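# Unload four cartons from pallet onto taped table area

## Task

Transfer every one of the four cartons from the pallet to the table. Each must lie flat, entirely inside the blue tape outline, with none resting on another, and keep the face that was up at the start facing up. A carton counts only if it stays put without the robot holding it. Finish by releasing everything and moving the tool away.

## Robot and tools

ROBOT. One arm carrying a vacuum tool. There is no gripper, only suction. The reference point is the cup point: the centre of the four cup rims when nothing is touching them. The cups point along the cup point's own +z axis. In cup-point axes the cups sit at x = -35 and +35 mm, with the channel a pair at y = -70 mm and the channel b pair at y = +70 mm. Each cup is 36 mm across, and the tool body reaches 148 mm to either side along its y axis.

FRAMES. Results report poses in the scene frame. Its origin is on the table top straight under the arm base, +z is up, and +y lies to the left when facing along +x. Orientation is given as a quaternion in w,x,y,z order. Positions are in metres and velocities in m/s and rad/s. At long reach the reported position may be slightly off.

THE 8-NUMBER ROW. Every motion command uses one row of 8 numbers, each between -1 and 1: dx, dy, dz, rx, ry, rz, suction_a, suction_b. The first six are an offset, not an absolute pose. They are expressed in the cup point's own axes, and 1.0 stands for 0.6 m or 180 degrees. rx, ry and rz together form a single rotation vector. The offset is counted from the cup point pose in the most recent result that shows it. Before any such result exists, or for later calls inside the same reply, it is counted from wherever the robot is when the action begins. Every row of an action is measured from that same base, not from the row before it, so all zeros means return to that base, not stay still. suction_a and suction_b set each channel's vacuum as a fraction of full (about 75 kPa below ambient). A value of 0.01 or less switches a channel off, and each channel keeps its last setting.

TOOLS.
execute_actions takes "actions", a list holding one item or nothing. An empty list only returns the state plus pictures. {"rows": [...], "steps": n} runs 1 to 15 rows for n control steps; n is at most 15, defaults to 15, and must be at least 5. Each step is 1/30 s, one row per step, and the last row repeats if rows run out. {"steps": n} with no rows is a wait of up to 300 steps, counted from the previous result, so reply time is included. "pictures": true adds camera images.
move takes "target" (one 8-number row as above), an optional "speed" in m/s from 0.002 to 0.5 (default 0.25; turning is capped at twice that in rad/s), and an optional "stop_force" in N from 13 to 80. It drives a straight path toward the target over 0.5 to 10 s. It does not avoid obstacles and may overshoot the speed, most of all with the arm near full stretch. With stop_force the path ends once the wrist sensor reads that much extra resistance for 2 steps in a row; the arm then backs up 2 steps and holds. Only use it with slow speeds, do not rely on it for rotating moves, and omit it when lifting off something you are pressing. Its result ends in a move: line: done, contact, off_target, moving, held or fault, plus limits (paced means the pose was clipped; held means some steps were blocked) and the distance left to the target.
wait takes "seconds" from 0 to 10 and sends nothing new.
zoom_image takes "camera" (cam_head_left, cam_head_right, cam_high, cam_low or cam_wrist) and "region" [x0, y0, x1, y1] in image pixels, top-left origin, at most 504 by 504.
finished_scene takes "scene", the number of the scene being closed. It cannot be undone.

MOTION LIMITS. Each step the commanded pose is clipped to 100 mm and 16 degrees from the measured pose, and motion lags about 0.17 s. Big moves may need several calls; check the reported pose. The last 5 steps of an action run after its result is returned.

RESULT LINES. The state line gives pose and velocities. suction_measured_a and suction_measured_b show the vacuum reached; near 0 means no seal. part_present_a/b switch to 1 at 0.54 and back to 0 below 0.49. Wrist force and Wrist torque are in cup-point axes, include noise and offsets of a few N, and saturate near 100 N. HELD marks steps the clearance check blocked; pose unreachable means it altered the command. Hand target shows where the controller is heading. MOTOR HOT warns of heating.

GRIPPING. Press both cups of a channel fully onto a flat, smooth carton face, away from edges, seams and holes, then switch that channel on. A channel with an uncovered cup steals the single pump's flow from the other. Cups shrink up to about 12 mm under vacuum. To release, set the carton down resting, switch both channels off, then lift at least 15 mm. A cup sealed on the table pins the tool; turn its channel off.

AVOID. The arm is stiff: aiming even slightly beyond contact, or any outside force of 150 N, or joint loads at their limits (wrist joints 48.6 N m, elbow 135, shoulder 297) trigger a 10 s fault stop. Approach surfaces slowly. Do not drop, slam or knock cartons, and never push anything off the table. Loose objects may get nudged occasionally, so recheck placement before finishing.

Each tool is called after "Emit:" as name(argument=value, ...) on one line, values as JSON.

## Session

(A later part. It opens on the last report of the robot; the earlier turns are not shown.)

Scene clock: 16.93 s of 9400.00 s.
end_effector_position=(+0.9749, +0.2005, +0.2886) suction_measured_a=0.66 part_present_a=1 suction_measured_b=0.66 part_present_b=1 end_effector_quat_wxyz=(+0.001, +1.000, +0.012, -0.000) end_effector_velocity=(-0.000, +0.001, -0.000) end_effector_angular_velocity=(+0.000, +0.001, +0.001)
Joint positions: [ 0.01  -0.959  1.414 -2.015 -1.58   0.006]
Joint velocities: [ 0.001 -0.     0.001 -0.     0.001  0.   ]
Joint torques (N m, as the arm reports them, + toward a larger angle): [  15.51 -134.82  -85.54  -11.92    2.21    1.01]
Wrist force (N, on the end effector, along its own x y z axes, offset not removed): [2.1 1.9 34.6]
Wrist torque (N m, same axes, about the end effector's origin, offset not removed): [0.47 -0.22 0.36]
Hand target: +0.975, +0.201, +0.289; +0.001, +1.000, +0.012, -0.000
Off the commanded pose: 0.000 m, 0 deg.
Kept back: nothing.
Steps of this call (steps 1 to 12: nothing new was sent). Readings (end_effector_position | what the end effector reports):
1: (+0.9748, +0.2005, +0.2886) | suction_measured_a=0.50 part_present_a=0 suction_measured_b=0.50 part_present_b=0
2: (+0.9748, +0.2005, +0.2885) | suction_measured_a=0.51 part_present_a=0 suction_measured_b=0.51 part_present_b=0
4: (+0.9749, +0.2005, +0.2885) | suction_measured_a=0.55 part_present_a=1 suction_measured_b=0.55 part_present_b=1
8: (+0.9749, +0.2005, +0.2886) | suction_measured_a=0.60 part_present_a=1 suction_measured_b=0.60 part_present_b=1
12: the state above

Emit:
move(target=[0,0,-0.035,0,0,0,1,1], speed=0.08)

Emit:
move(target=[-0.108,0.696,0,0,0,0.002,1,1], speed=0.3)

Emit:
move(target=[0,0,0.24,0,0,0,1,1], speed=0.2)

Scene clock: 20.23 s of 9400.00 s.
end_effector_position=(+0.9749, +0.2006, +0.3092) suction_measured_a=0.74 part_present_a=1 suction_measured_b=0.74 part_present_b=1 end_effector_quat_wxyz=(+0.001, +1.000, +0.012, -0.000) end_effector_velocity=(+0.000, +0.000, +0.003) end_effector_angular_velocity=(+0.001, -0.000, -0.001)
Joint positions: [ 0.01  -0.973  1.398 -1.985 -1.58   0.007]
Joint velocities: [-0.    -0.002 -0.003  0.005  0.001  0.   ]
Joint torques (N m, as the arm reports them, + toward a larger angle): [  15.23 -159.49  -91.16   -7.01    0.49    1.42]
Wrist force (N, on the end effector, along its own x y z axes, offset not removed): [-4.1 1.9 34.9]
Wrist torque (N m, same axes, about the end effector's origin, offset not removed): [0.37 0.33 0.34]
Hand target: +0.975, +0.201, +0.310; +0.001, +1.000, +0.012, -0.000
Off the commanded pose: 0.000 m, 0 deg.
Kept back: nothing.
move: done
camera_calibration (this result's frames):
cam_wrist: T_world_to_cam=[[-0.0702493, 0.997529, 0.000244125, -0.128653], [0.779379, 0.0547337, 0.624158, -0.922775], [0.622602, 0.0440369, -0.781298, -0.239754], [0, 0, 0, 1]] pos_world=[0.859425, 0.1894, 0.388669]

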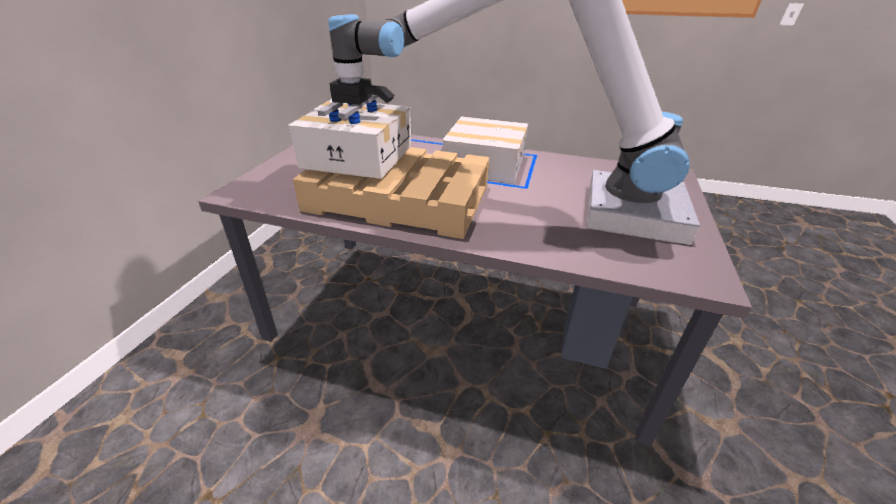

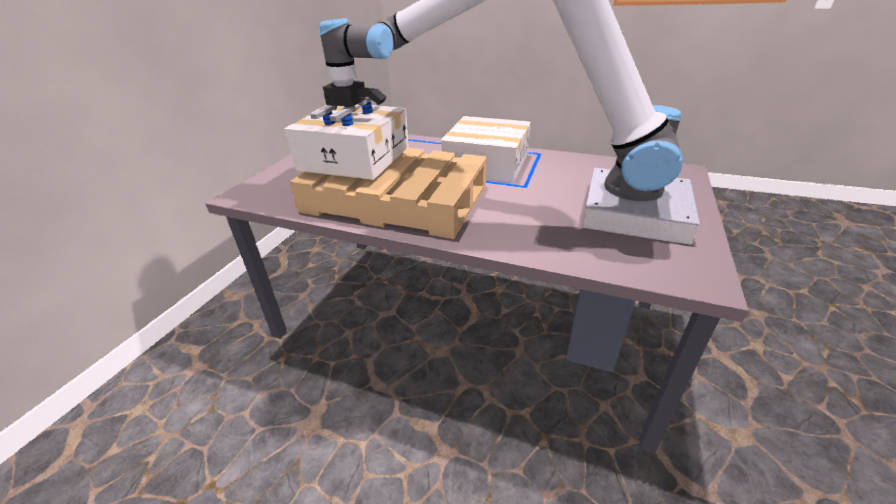

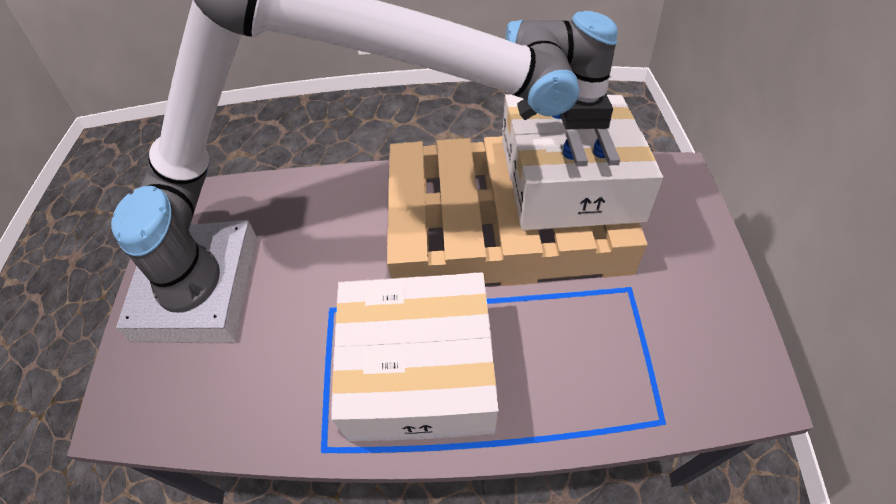

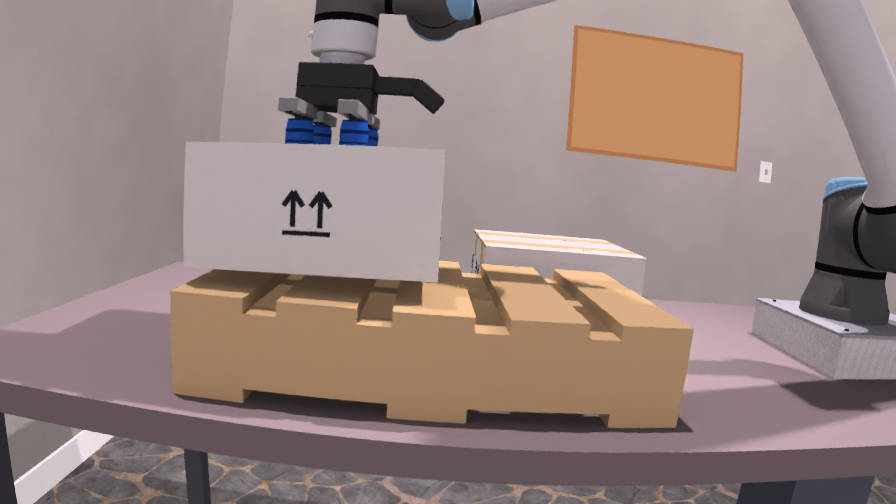

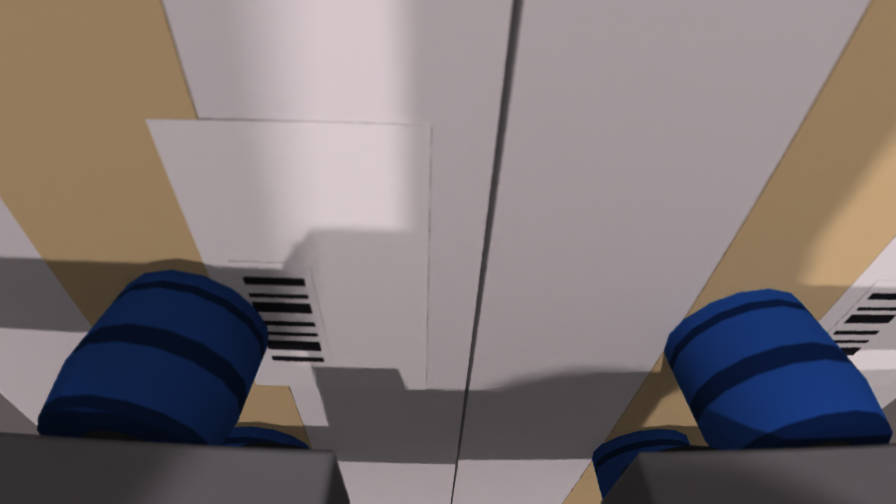

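Scene clock: 22.37 s of 9400.00 s.
end_effector_position=(+0.9198, -0.2177, +0.3098) suction_measured_a=0.74 part_present_a=1 suction_measured_b=0.74 part_present_b=1 end_effector_quat_wxyz=(+0.000, +1.000, +0.009, -0.000) end_effector_velocity=(+0.000, -0.002, +0.000) end_effector_angular_velocity=(-0.001, +0.000, +0.001)
Joint positions: [-0.433 -1.054  1.522 -2.033 -1.583 -0.43 ]
Joint velocities: [-0.002  0.001 -0.002  0.001 -0.001 -0.003]
Joint torques (N m, as the arm reports them, + toward a larger angle): [ -15.18 -117.56  -89.41   -7.43    2.96   -2.07]
Wrist force (N, on the end effector, along its own x y z axes, offset not removed): [0.1 0.5 36.8]
Wrist torque (N m, same axes, about the end effector's origin, offset not removed): [0.07 -0.35 0.33]
Hand target: +0.920, -0.218, +0.310; +0.000, +1.000, +0.009, -0.000
Off the commanded pose: 0.001 m, 0 deg.
Kept back: nothing.
move: done
camera_calibration (this result's frames):
cam_wrist: T_world_to_cam=[[-0.0639716, 0.997951, 0.00101736, 0.278777], [0.779487, 0.0493308, 0.624473, -0.858709], [0.623143, 0.0407416, -0.781046, -0.187859], [0, 0, 0, 1]] pos_world=[0.804249, -0.228191, 0.38923]

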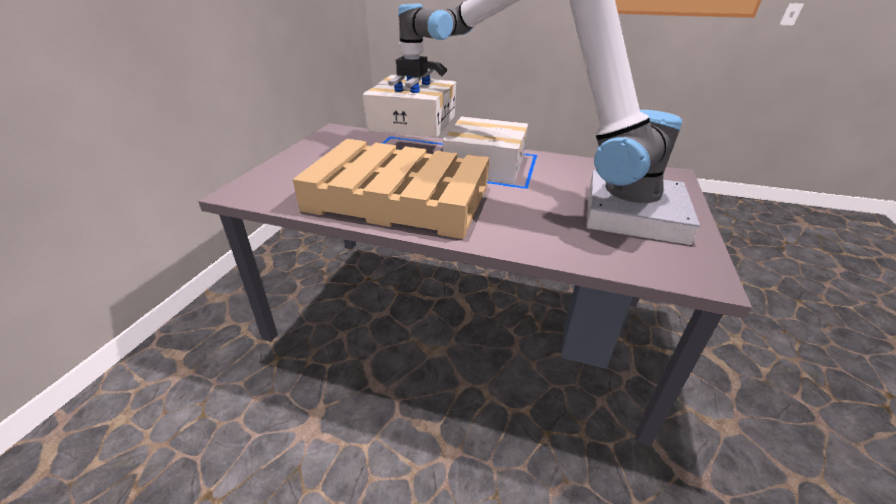

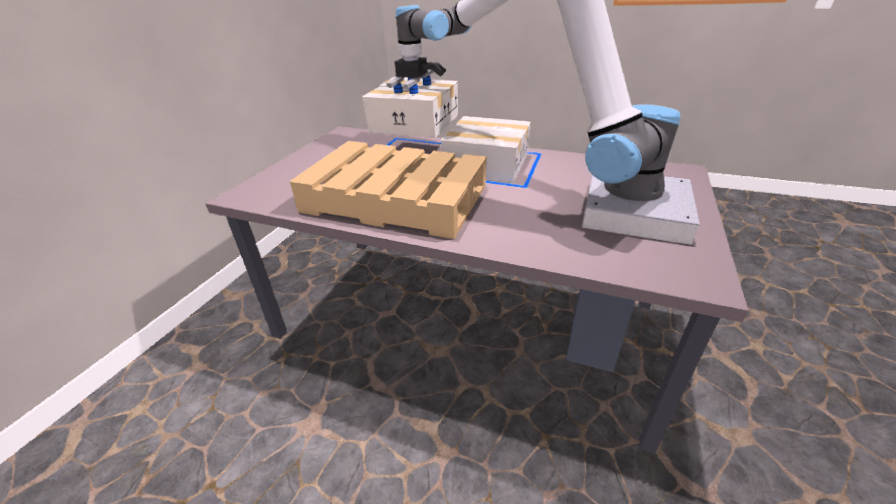

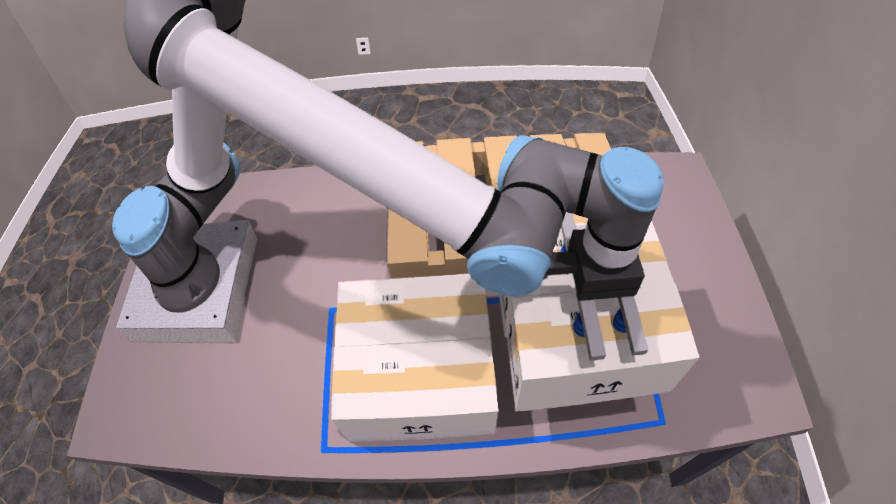

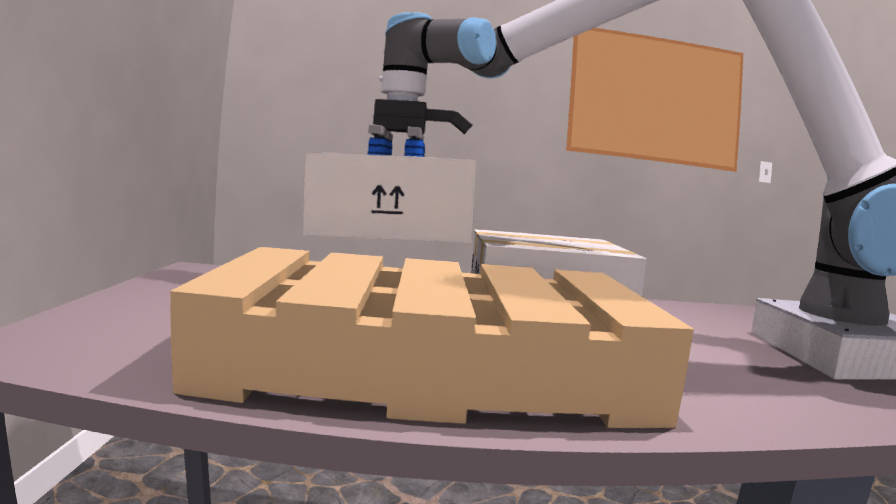

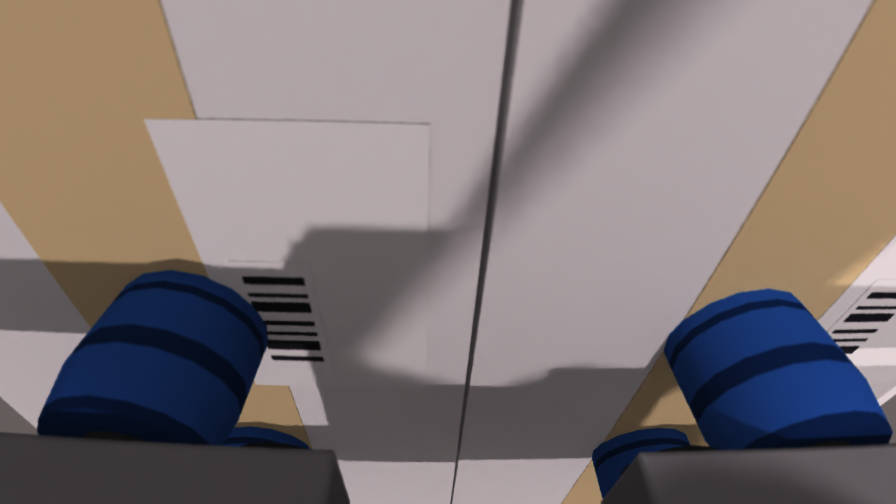

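Scene clock: 23.73 s of 9400.00 s.
end_effector_position=(+0.9199, -0.2179, +0.1662) suction_measured_a=0.74 part_present_a=1 suction_measured_b=0.74 part_present_b=1 end_effector_quat_wxyz=(+0.000, +1.000, +0.009, -0.000) end_effector_velocity=(-0.000, +0.000, -0.003) end_effector_angular_velocity=(-0.000, +0.001, +0.001)
Joint positions: [-0.435 -0.928  1.608 -2.245 -1.583 -0.432]
Joint velocities: [ 0.     0.003  0.001 -0.004 -0.001 -0.001]
Joint torques (N m, as the arm reports them, + toward a larger angle): [ -15.   -122.03  -65.42  -12.5    -3.25   -2.02]
Wrist force (N, on the end effector, along its own x y z axes, offset not removed): [0.9 2.4 39.3]
Wrist torque (N m, same axes, about the end effector's origin, offset not removed): [0.36 -0.38 0.38]
Hand target: +0.920, -0.218, +0.166; +0.000, +1.000, +0.009, -0.000
Off the commanded pose: 0.001 m, 0 deg.
Kept back: nothing.
move: done
camera_calibration (this result's frames):
cam_wrist: T_world_to_cam=[[-0.0639708, 0.997951, 0.00101576, 0.279133], [0.779481, 0.0493308, 0.62448, -0.769141], [0.623151, 0.0407403, -0.78104, -0.300042], [0, 0, 0, 1]] pos_world=[0.804359, -0.228395, 0.245685]

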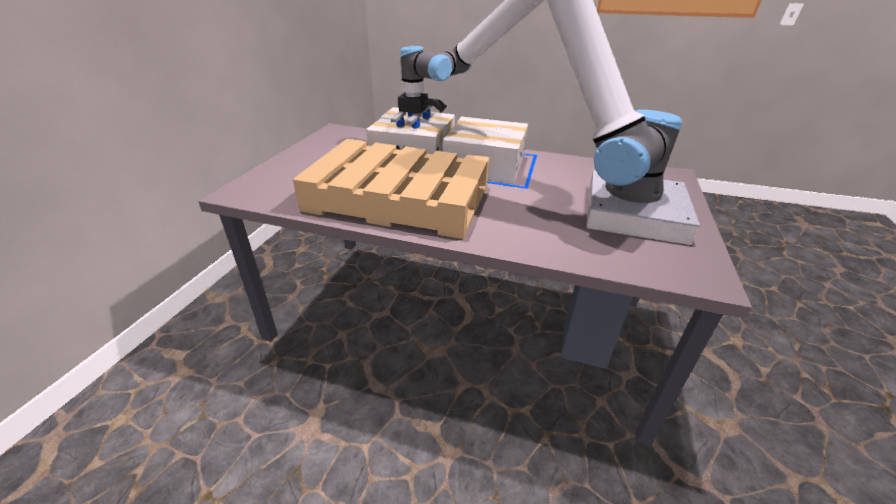

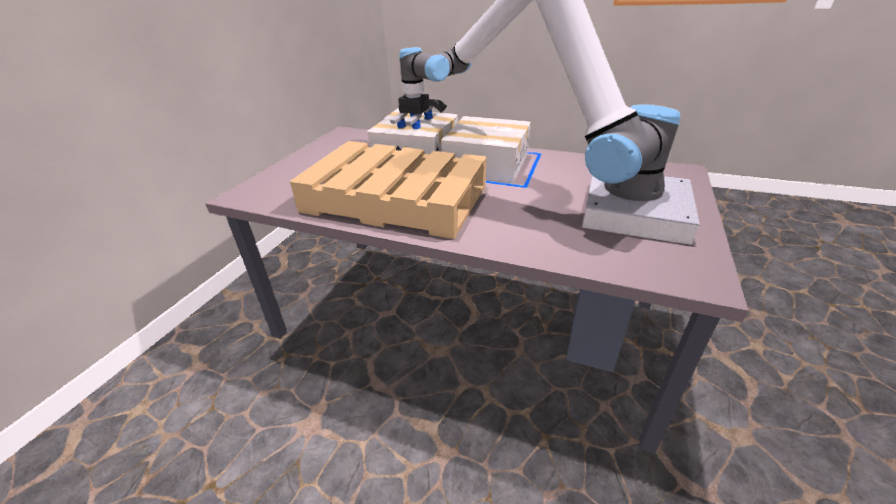

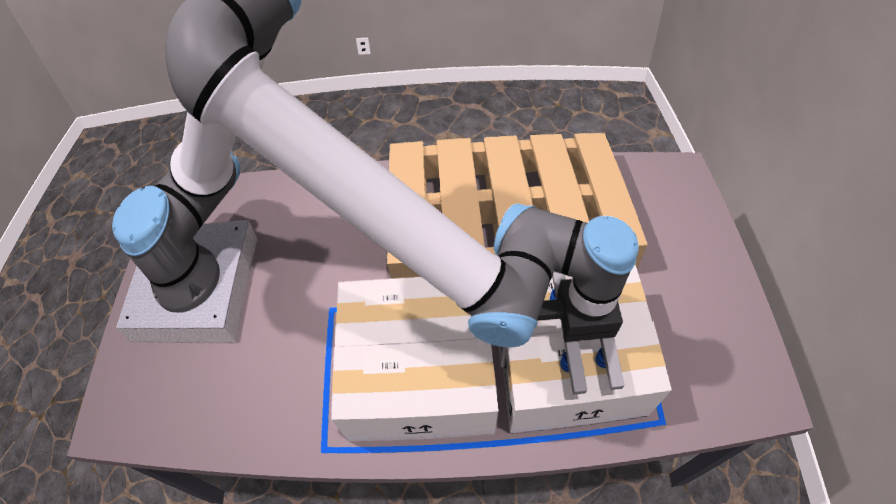

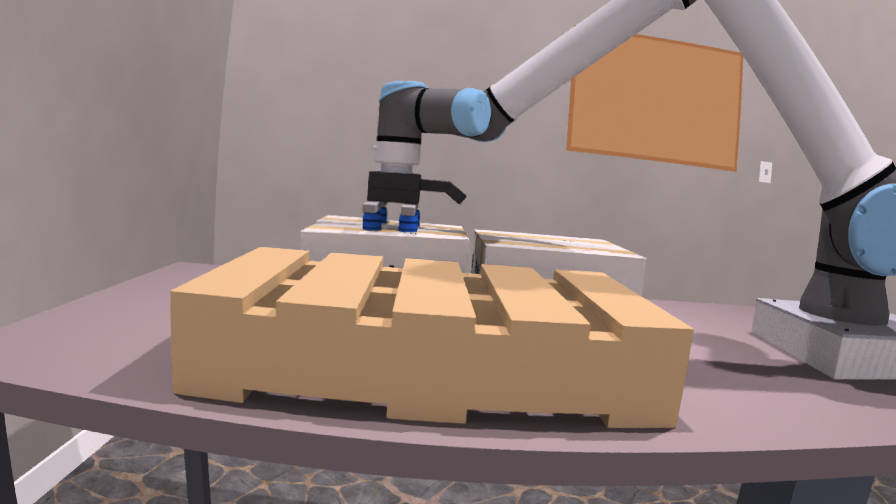

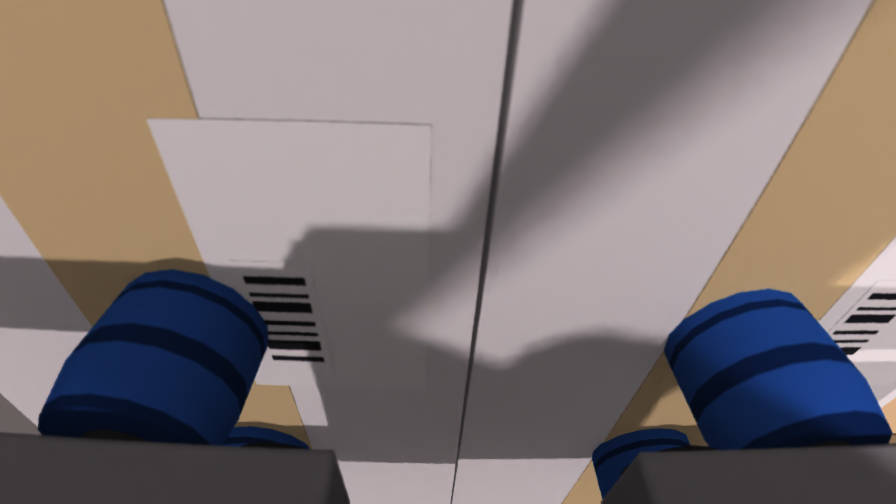

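Emit:
move(target=[0,0,0.017,0,0,0,1,1], speed=0.007, stop_force=25)

Emit:
execute_actions(actions=[{"rows":[[0,0,0,0,0,0,0,0]],"steps":7}])

Emit:
move(target=[0,0,-0.45,0,0,0,0,0], speed=0.5)

Scene clock: 25.30 s of 9400.00 s.
end_effector_position=(+0.9201, -0.2180, +0.1596) suction_measured_a=0.74 part_present_a=1 suction_measured_b=0.74 part_present_b=1 end_effector_quat_wxyz=(+0.000, +1.000, +0.009, +0.000) end_effector_velocity=(-0.001, +0.000, -0.000) end_effector_angular_velocity=(+0.002, +0.003, -0.000)
Joint positions: [-0.435 -0.921  1.61  -2.255 -1.583 -0.432]
Joint velocities: [-0.    -0.001  0.001  0.004  0.001 -0.   ]
Joint torques (N m, as the arm reports them, + toward a larger angle): [ -15.58 -118.47  -49.06   -3.     -3.25   -1.54]
Wrist force (N, on the end effector, along its own x y z axes, offset not removed): [-2.9 0.9 -4.2]
Wrist torque (N m, same axes, about the end effector's origin, offset not removed): [2.74 0.65 0.26]
Hand target: +0.920, -0.218, +0.160; +0.000, +1.000, +0.009, -0.000
Off the commanded pose: 0.004 m, 0 deg.
Kept back: nothing.
move: contact
camera_calibration (this result's frames):
cam_wrist: T_world_to_cam=[[-0.0639968, 0.99795, 0.000756186, 0.279307], [0.779157, 0.0494925, 0.624872, -0.764872], [0.623553, 0.040579, -0.780727, -0.305797], [0, 0, 0, 1]] pos_world=[0.80451, -0.22847, 0.238992]

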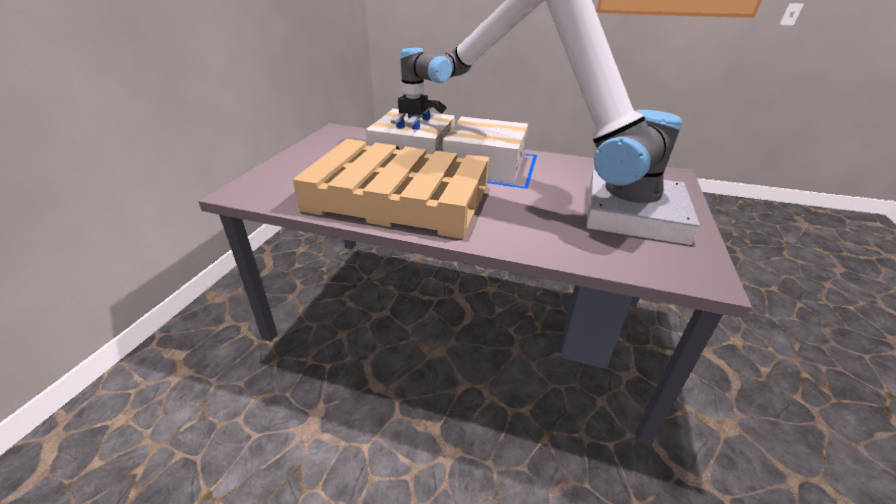

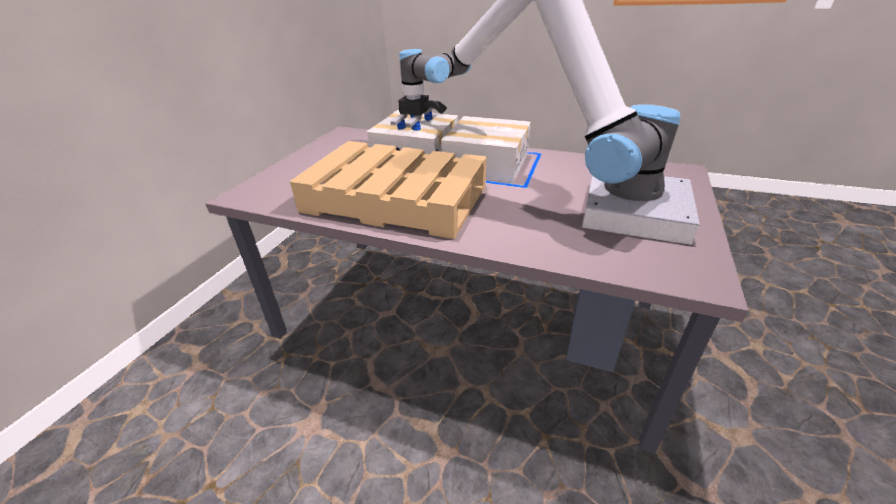

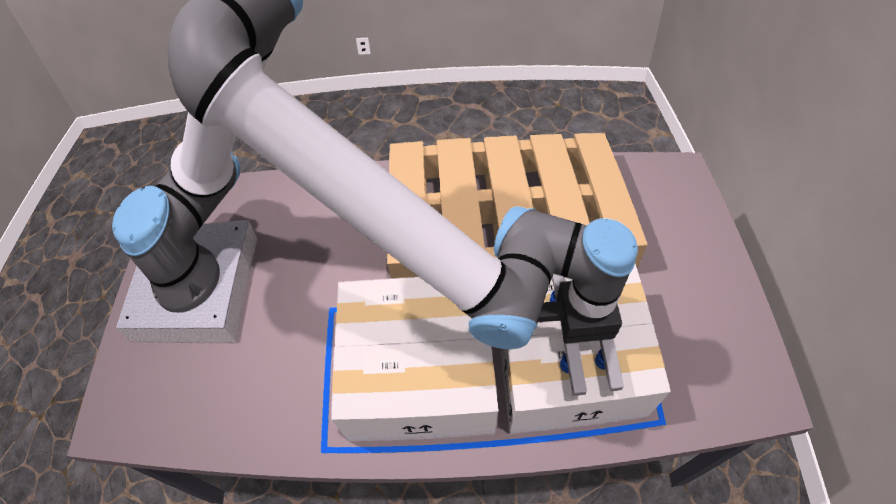

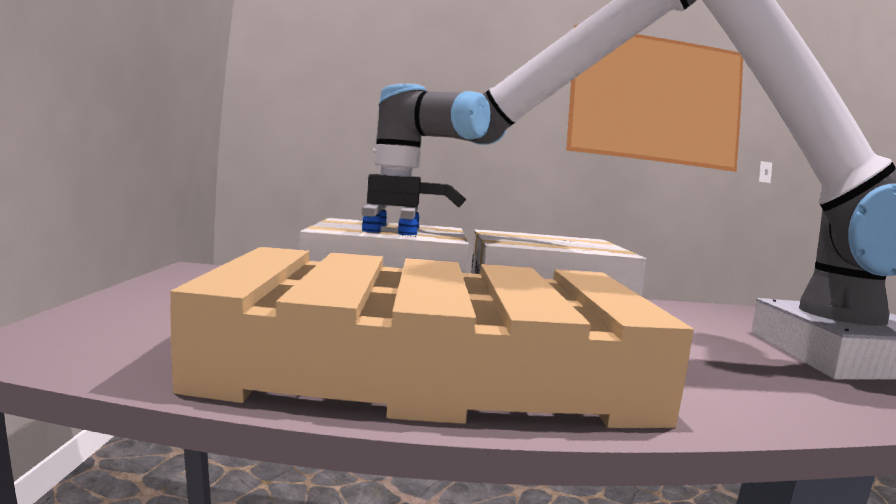

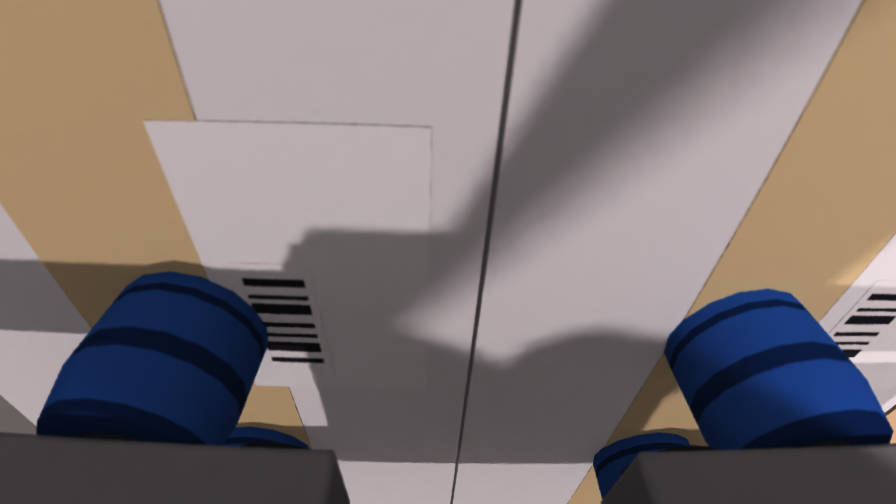

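Scene clock: 25.37 s of 9400.00 s.
end_effector_position=(+0.9201, -0.2180, +0.1597) suction_measured_a=0.10 part_present_a=0 suction_measured_b=0.10 part_present_b=0 end_effector_quat_wxyz=(+0.000, +1.000, +0.009, +0.000) end_effector_velocity=(+0.004, -0.002, +0.008) end_effector_angular_velocity=(-0.004, -0.009, +0.001)
Joint positions: [-0.435 -0.921  1.61  -2.254 -1.583 -0.432]
Joint velocities: [ 0.    -0.005 -0.006  0.    -0.    -0.001]
Joint torques (N m, as the arm reports them, + toward a larger angle): [-15.37 -84.52 -34.94  -2.05  -3.17  -1.19]
Wrist force (N, on the end effector, along its own x y z axes, offset not removed): [-3.5 -1.4 -26.4]
Wrist torque (N m, same axes, about the end effector's origin, offset not removed): [0.31 0.24 0.37]
Steps of this call (steps 1 to 2: the first 2 steps of this action). Readings (end_effector_position | what the end effector reports):
1: (+0.9201, -0.2180, +0.1596) | suction_measured_a=0.46 part_present_a=0 suction_measured_b=0.48 part_present_b=0
2: the state above

Scene clock: 27.00 s of 9400.00 s.
end_effector_position=(+0.9198, -0.2175, +0.4298) suction_measured_a=0.00 part_present_a=0 suction_measured_b=0.00 part_present_b=0 end_effector_quat_wxyz=(+0.001, +1.000, +0.009, +0.001) end_effector_velocity=(+0.000, +0.000, +0.003) end_effector_angular_velocity=(+0.001, +0.000, +0.000)
Joint positions: [-0.431 -1.125  1.406 -1.847 -1.583 -0.428]
Joint velocities: [ 0.001 -0.001 -0.004  0.006  0.     0.   ]
Joint torques (N m, as the arm reports them, + toward a larger angle): [  17.14 -106.4   -67.21   -2.41   -3.13    1.23]
Wrist force (N, on the end effector, along its own x y z axes, offset not removed): [-3.3 5.2 -2.2]
Wrist torque (N m, same axes, about the end effector's origin, offset not removed): [0.68 0.46 0.42]
Hand target: +0.920, -0.218, +0.430; +0.001, +1.000, +0.009, +0.001
Off your previous action's commanded pose: 0.001 m, 0 deg at its last step (step 5 of this call).
Off the commanded pose: 0.001 m, 0 deg.
Kept back: nothing.
move: done
camera_calibration (this result's frames):
cam_wrist: T_world_to_cam=[[-0.0639858, 0.997951, 0.000280243, 0.278862], [0.778563, 0.0497436, 0.625592, -0.933219], [0.624296, 0.0402472, -0.780151, -0.0956343], [0, 0, 0, 1]] pos_world=[0.804117, -0.22802, 0.509127]

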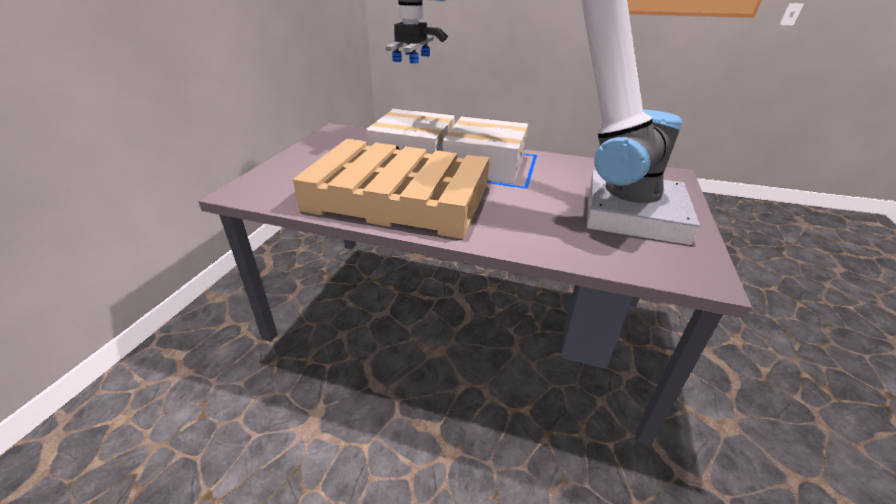

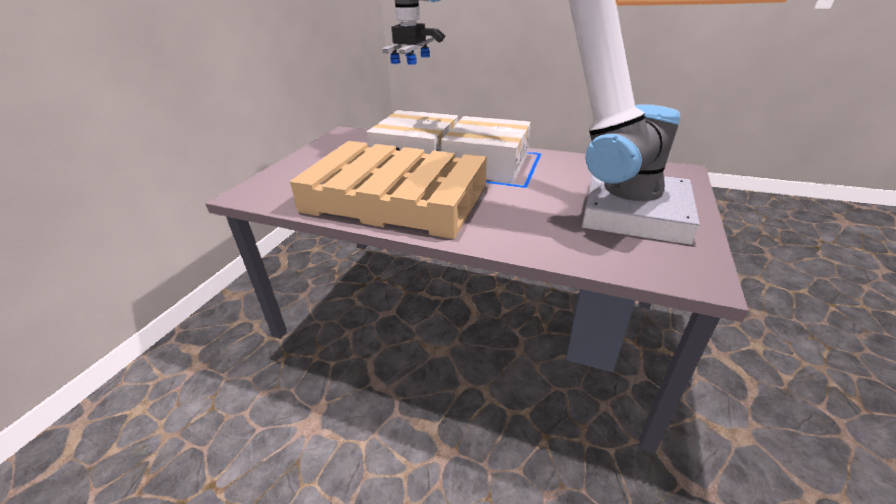

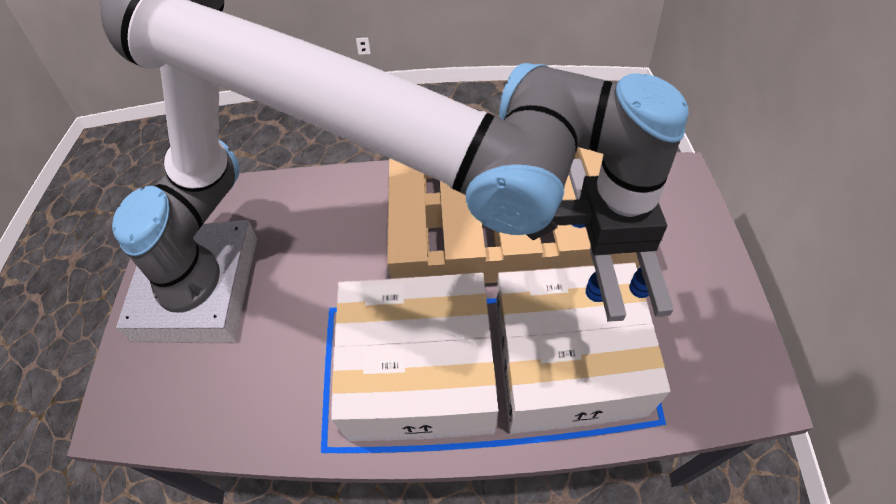

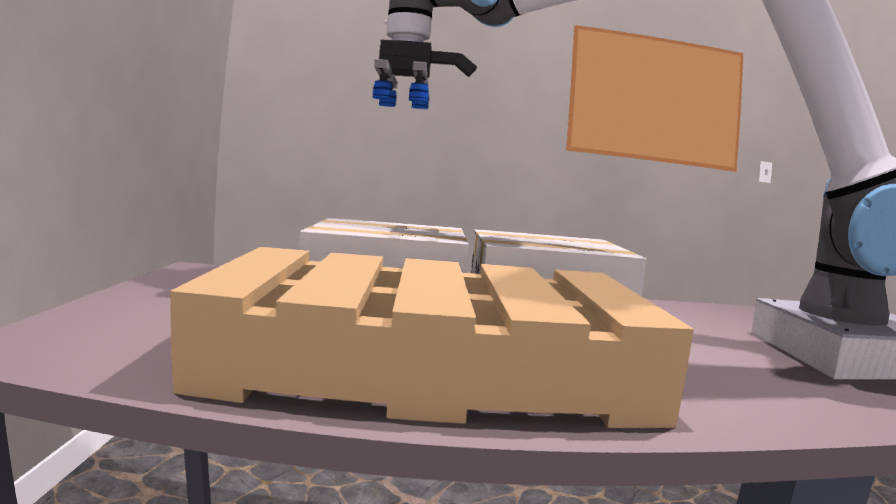

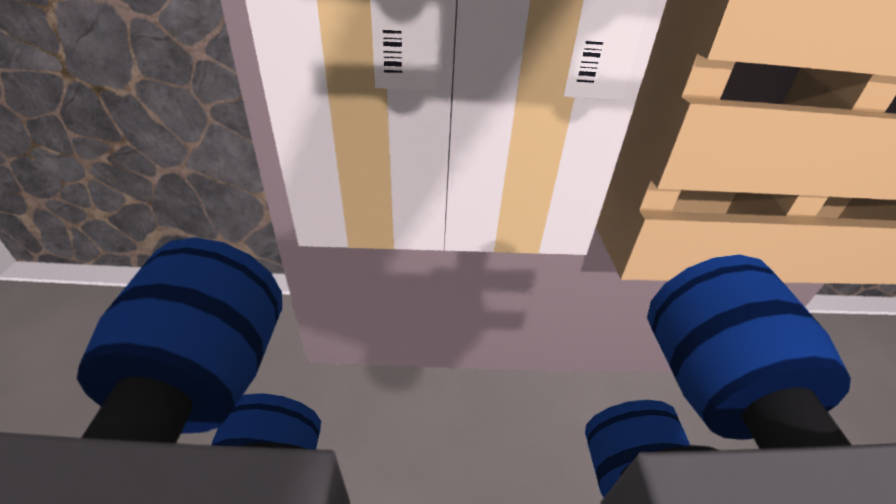

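Emit:
execute_actions(actions=[])

Scene clock: 27.17 s of 9400.00 s.
end_effector_position=(+0.9198, -0.2176, +0.4301) suction_measured_a=0.00 part_present_a=0 suction_measured_b=0.00 part_present_b=0 end_effector_quat_wxyz=(+0.001, +1.000, +0.009, +0.001) end_effector_velocity=(+0.000, -0.000, +0.001) end_effector_angular_velocity=(-0.000, -0.000, +0.000)
Joint positions: [-0.431 -1.125  1.405 -1.847 -1.583 -0.428]
Joint velocities: [ 0.    -0.    -0.002  0.002 -0.    -0.   ]
Joint torques (N m, as the arm reports them, + toward a larger angle): [  16.29 -105.68  -66.15   -2.22   -3.38    1.37]
Wrist force (N, on the end effector, along its own x y z axes, offset not removed): [-1.5 2.9 -2.9]
Wrist torque (N m, same axes, about the end effector's origin, offset not removed): [0.34 0.16 0.36]
Hand target: +0.920, -0.218, +0.430; +0.001, +1.000, +0.009, +0.001
Off the commanded pose: 0.000 m, 0 deg.
Kept back: nothing.
Steps of this call (steps 1 to 5: nothing new was sent). Readings (end_effector_position | what the end effector reports):
1: (+0.9198, -0.2176, +0.4299) | suction_measured_a=0.00 part_present_a=0 suction_measured_b=0.00 part_present_b=0
2: (+0.9198, -0.2176, +0.4300) | suction_measured_a=0.00 part_present_a=0 suction_measured_b=0.00 part_present_b=0
4: (+0.9198, -0.2176, +0.4301) | suction_measured_a=0.00 part_present_a=0 suction_measured_b=0.00 part_present_b=0
5: the state above
camera_calibration (this result's frames):
cam_wrist: T_world_to_cam=[[-0.0639851, 0.997951, 0.000310774, 0.278856], [0.77861, 0.0497269, 0.625535, -0.933418], [0.624238, 0.0402669, -0.780196, -0.09535], [0, 0, 0, 1]] pos_world=[0.804132, -0.228029, 0.509407]

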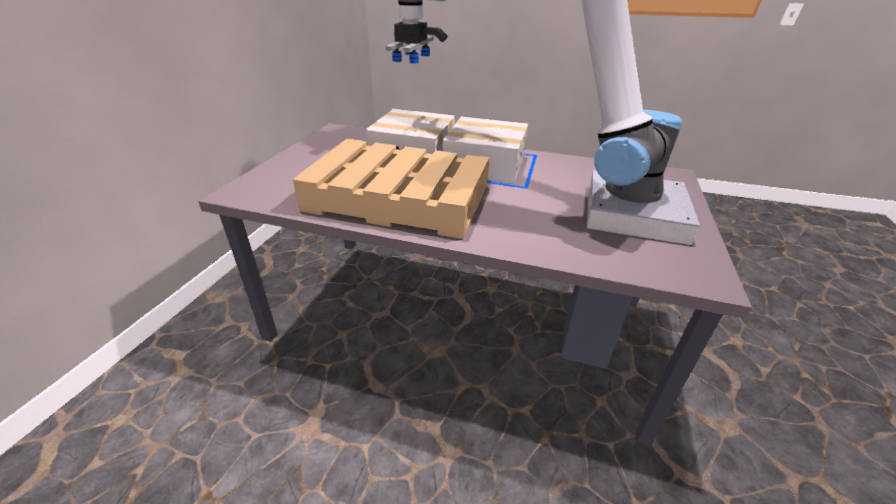

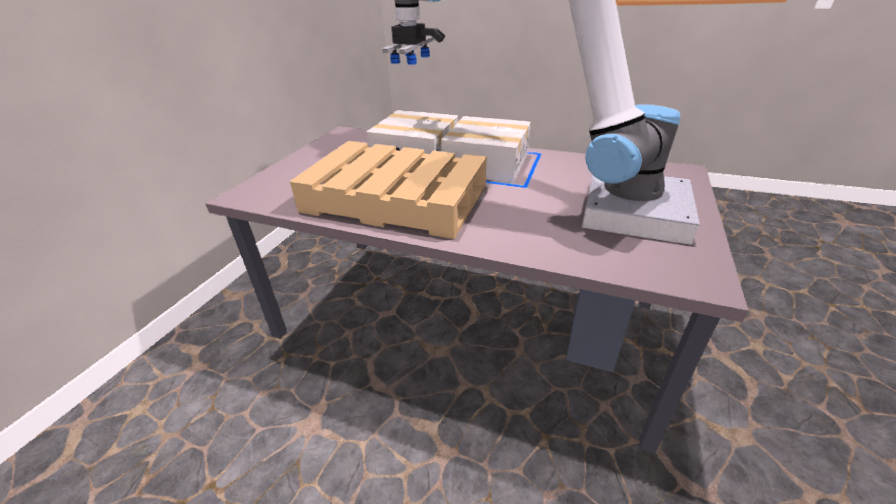

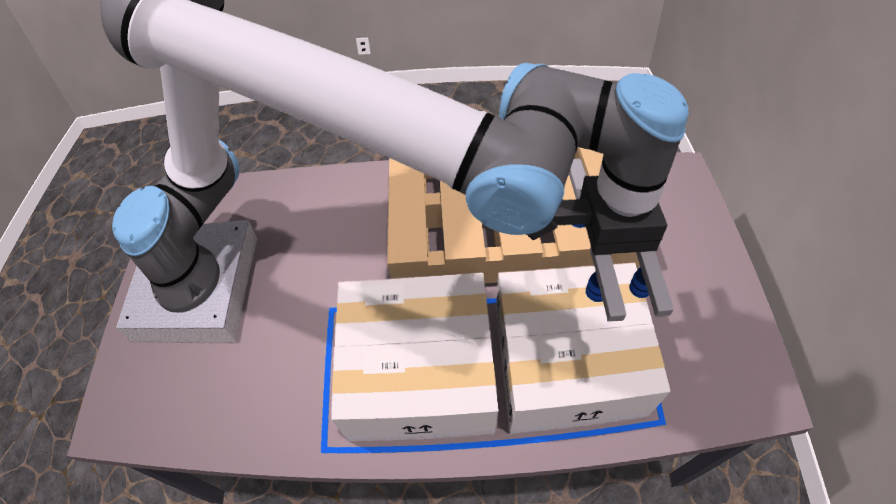

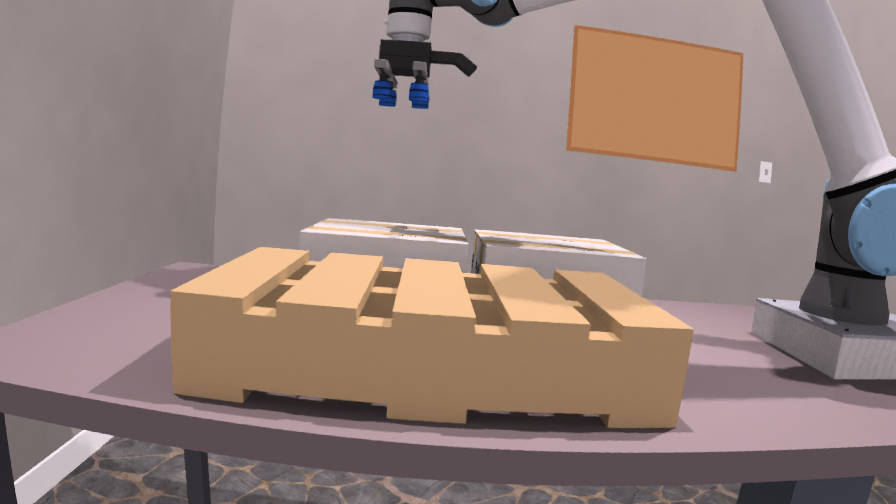

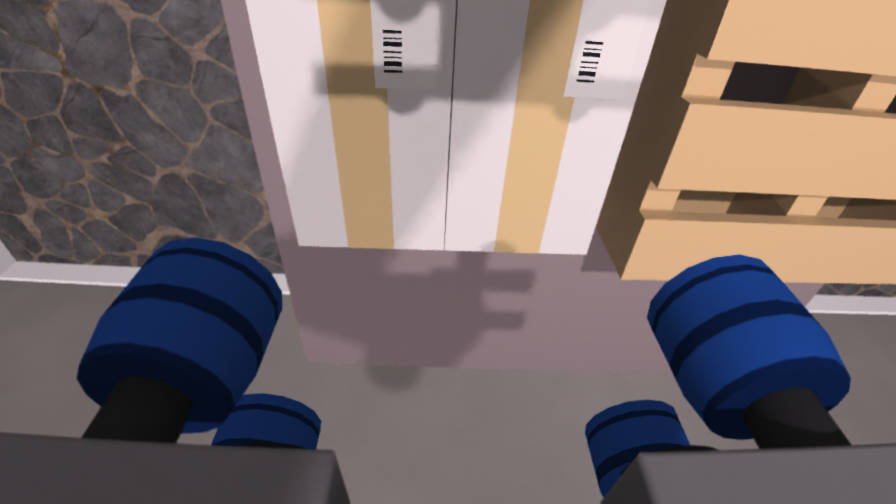

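Emit:
finished_scene(scene=2)

The scene is finished: the task was done.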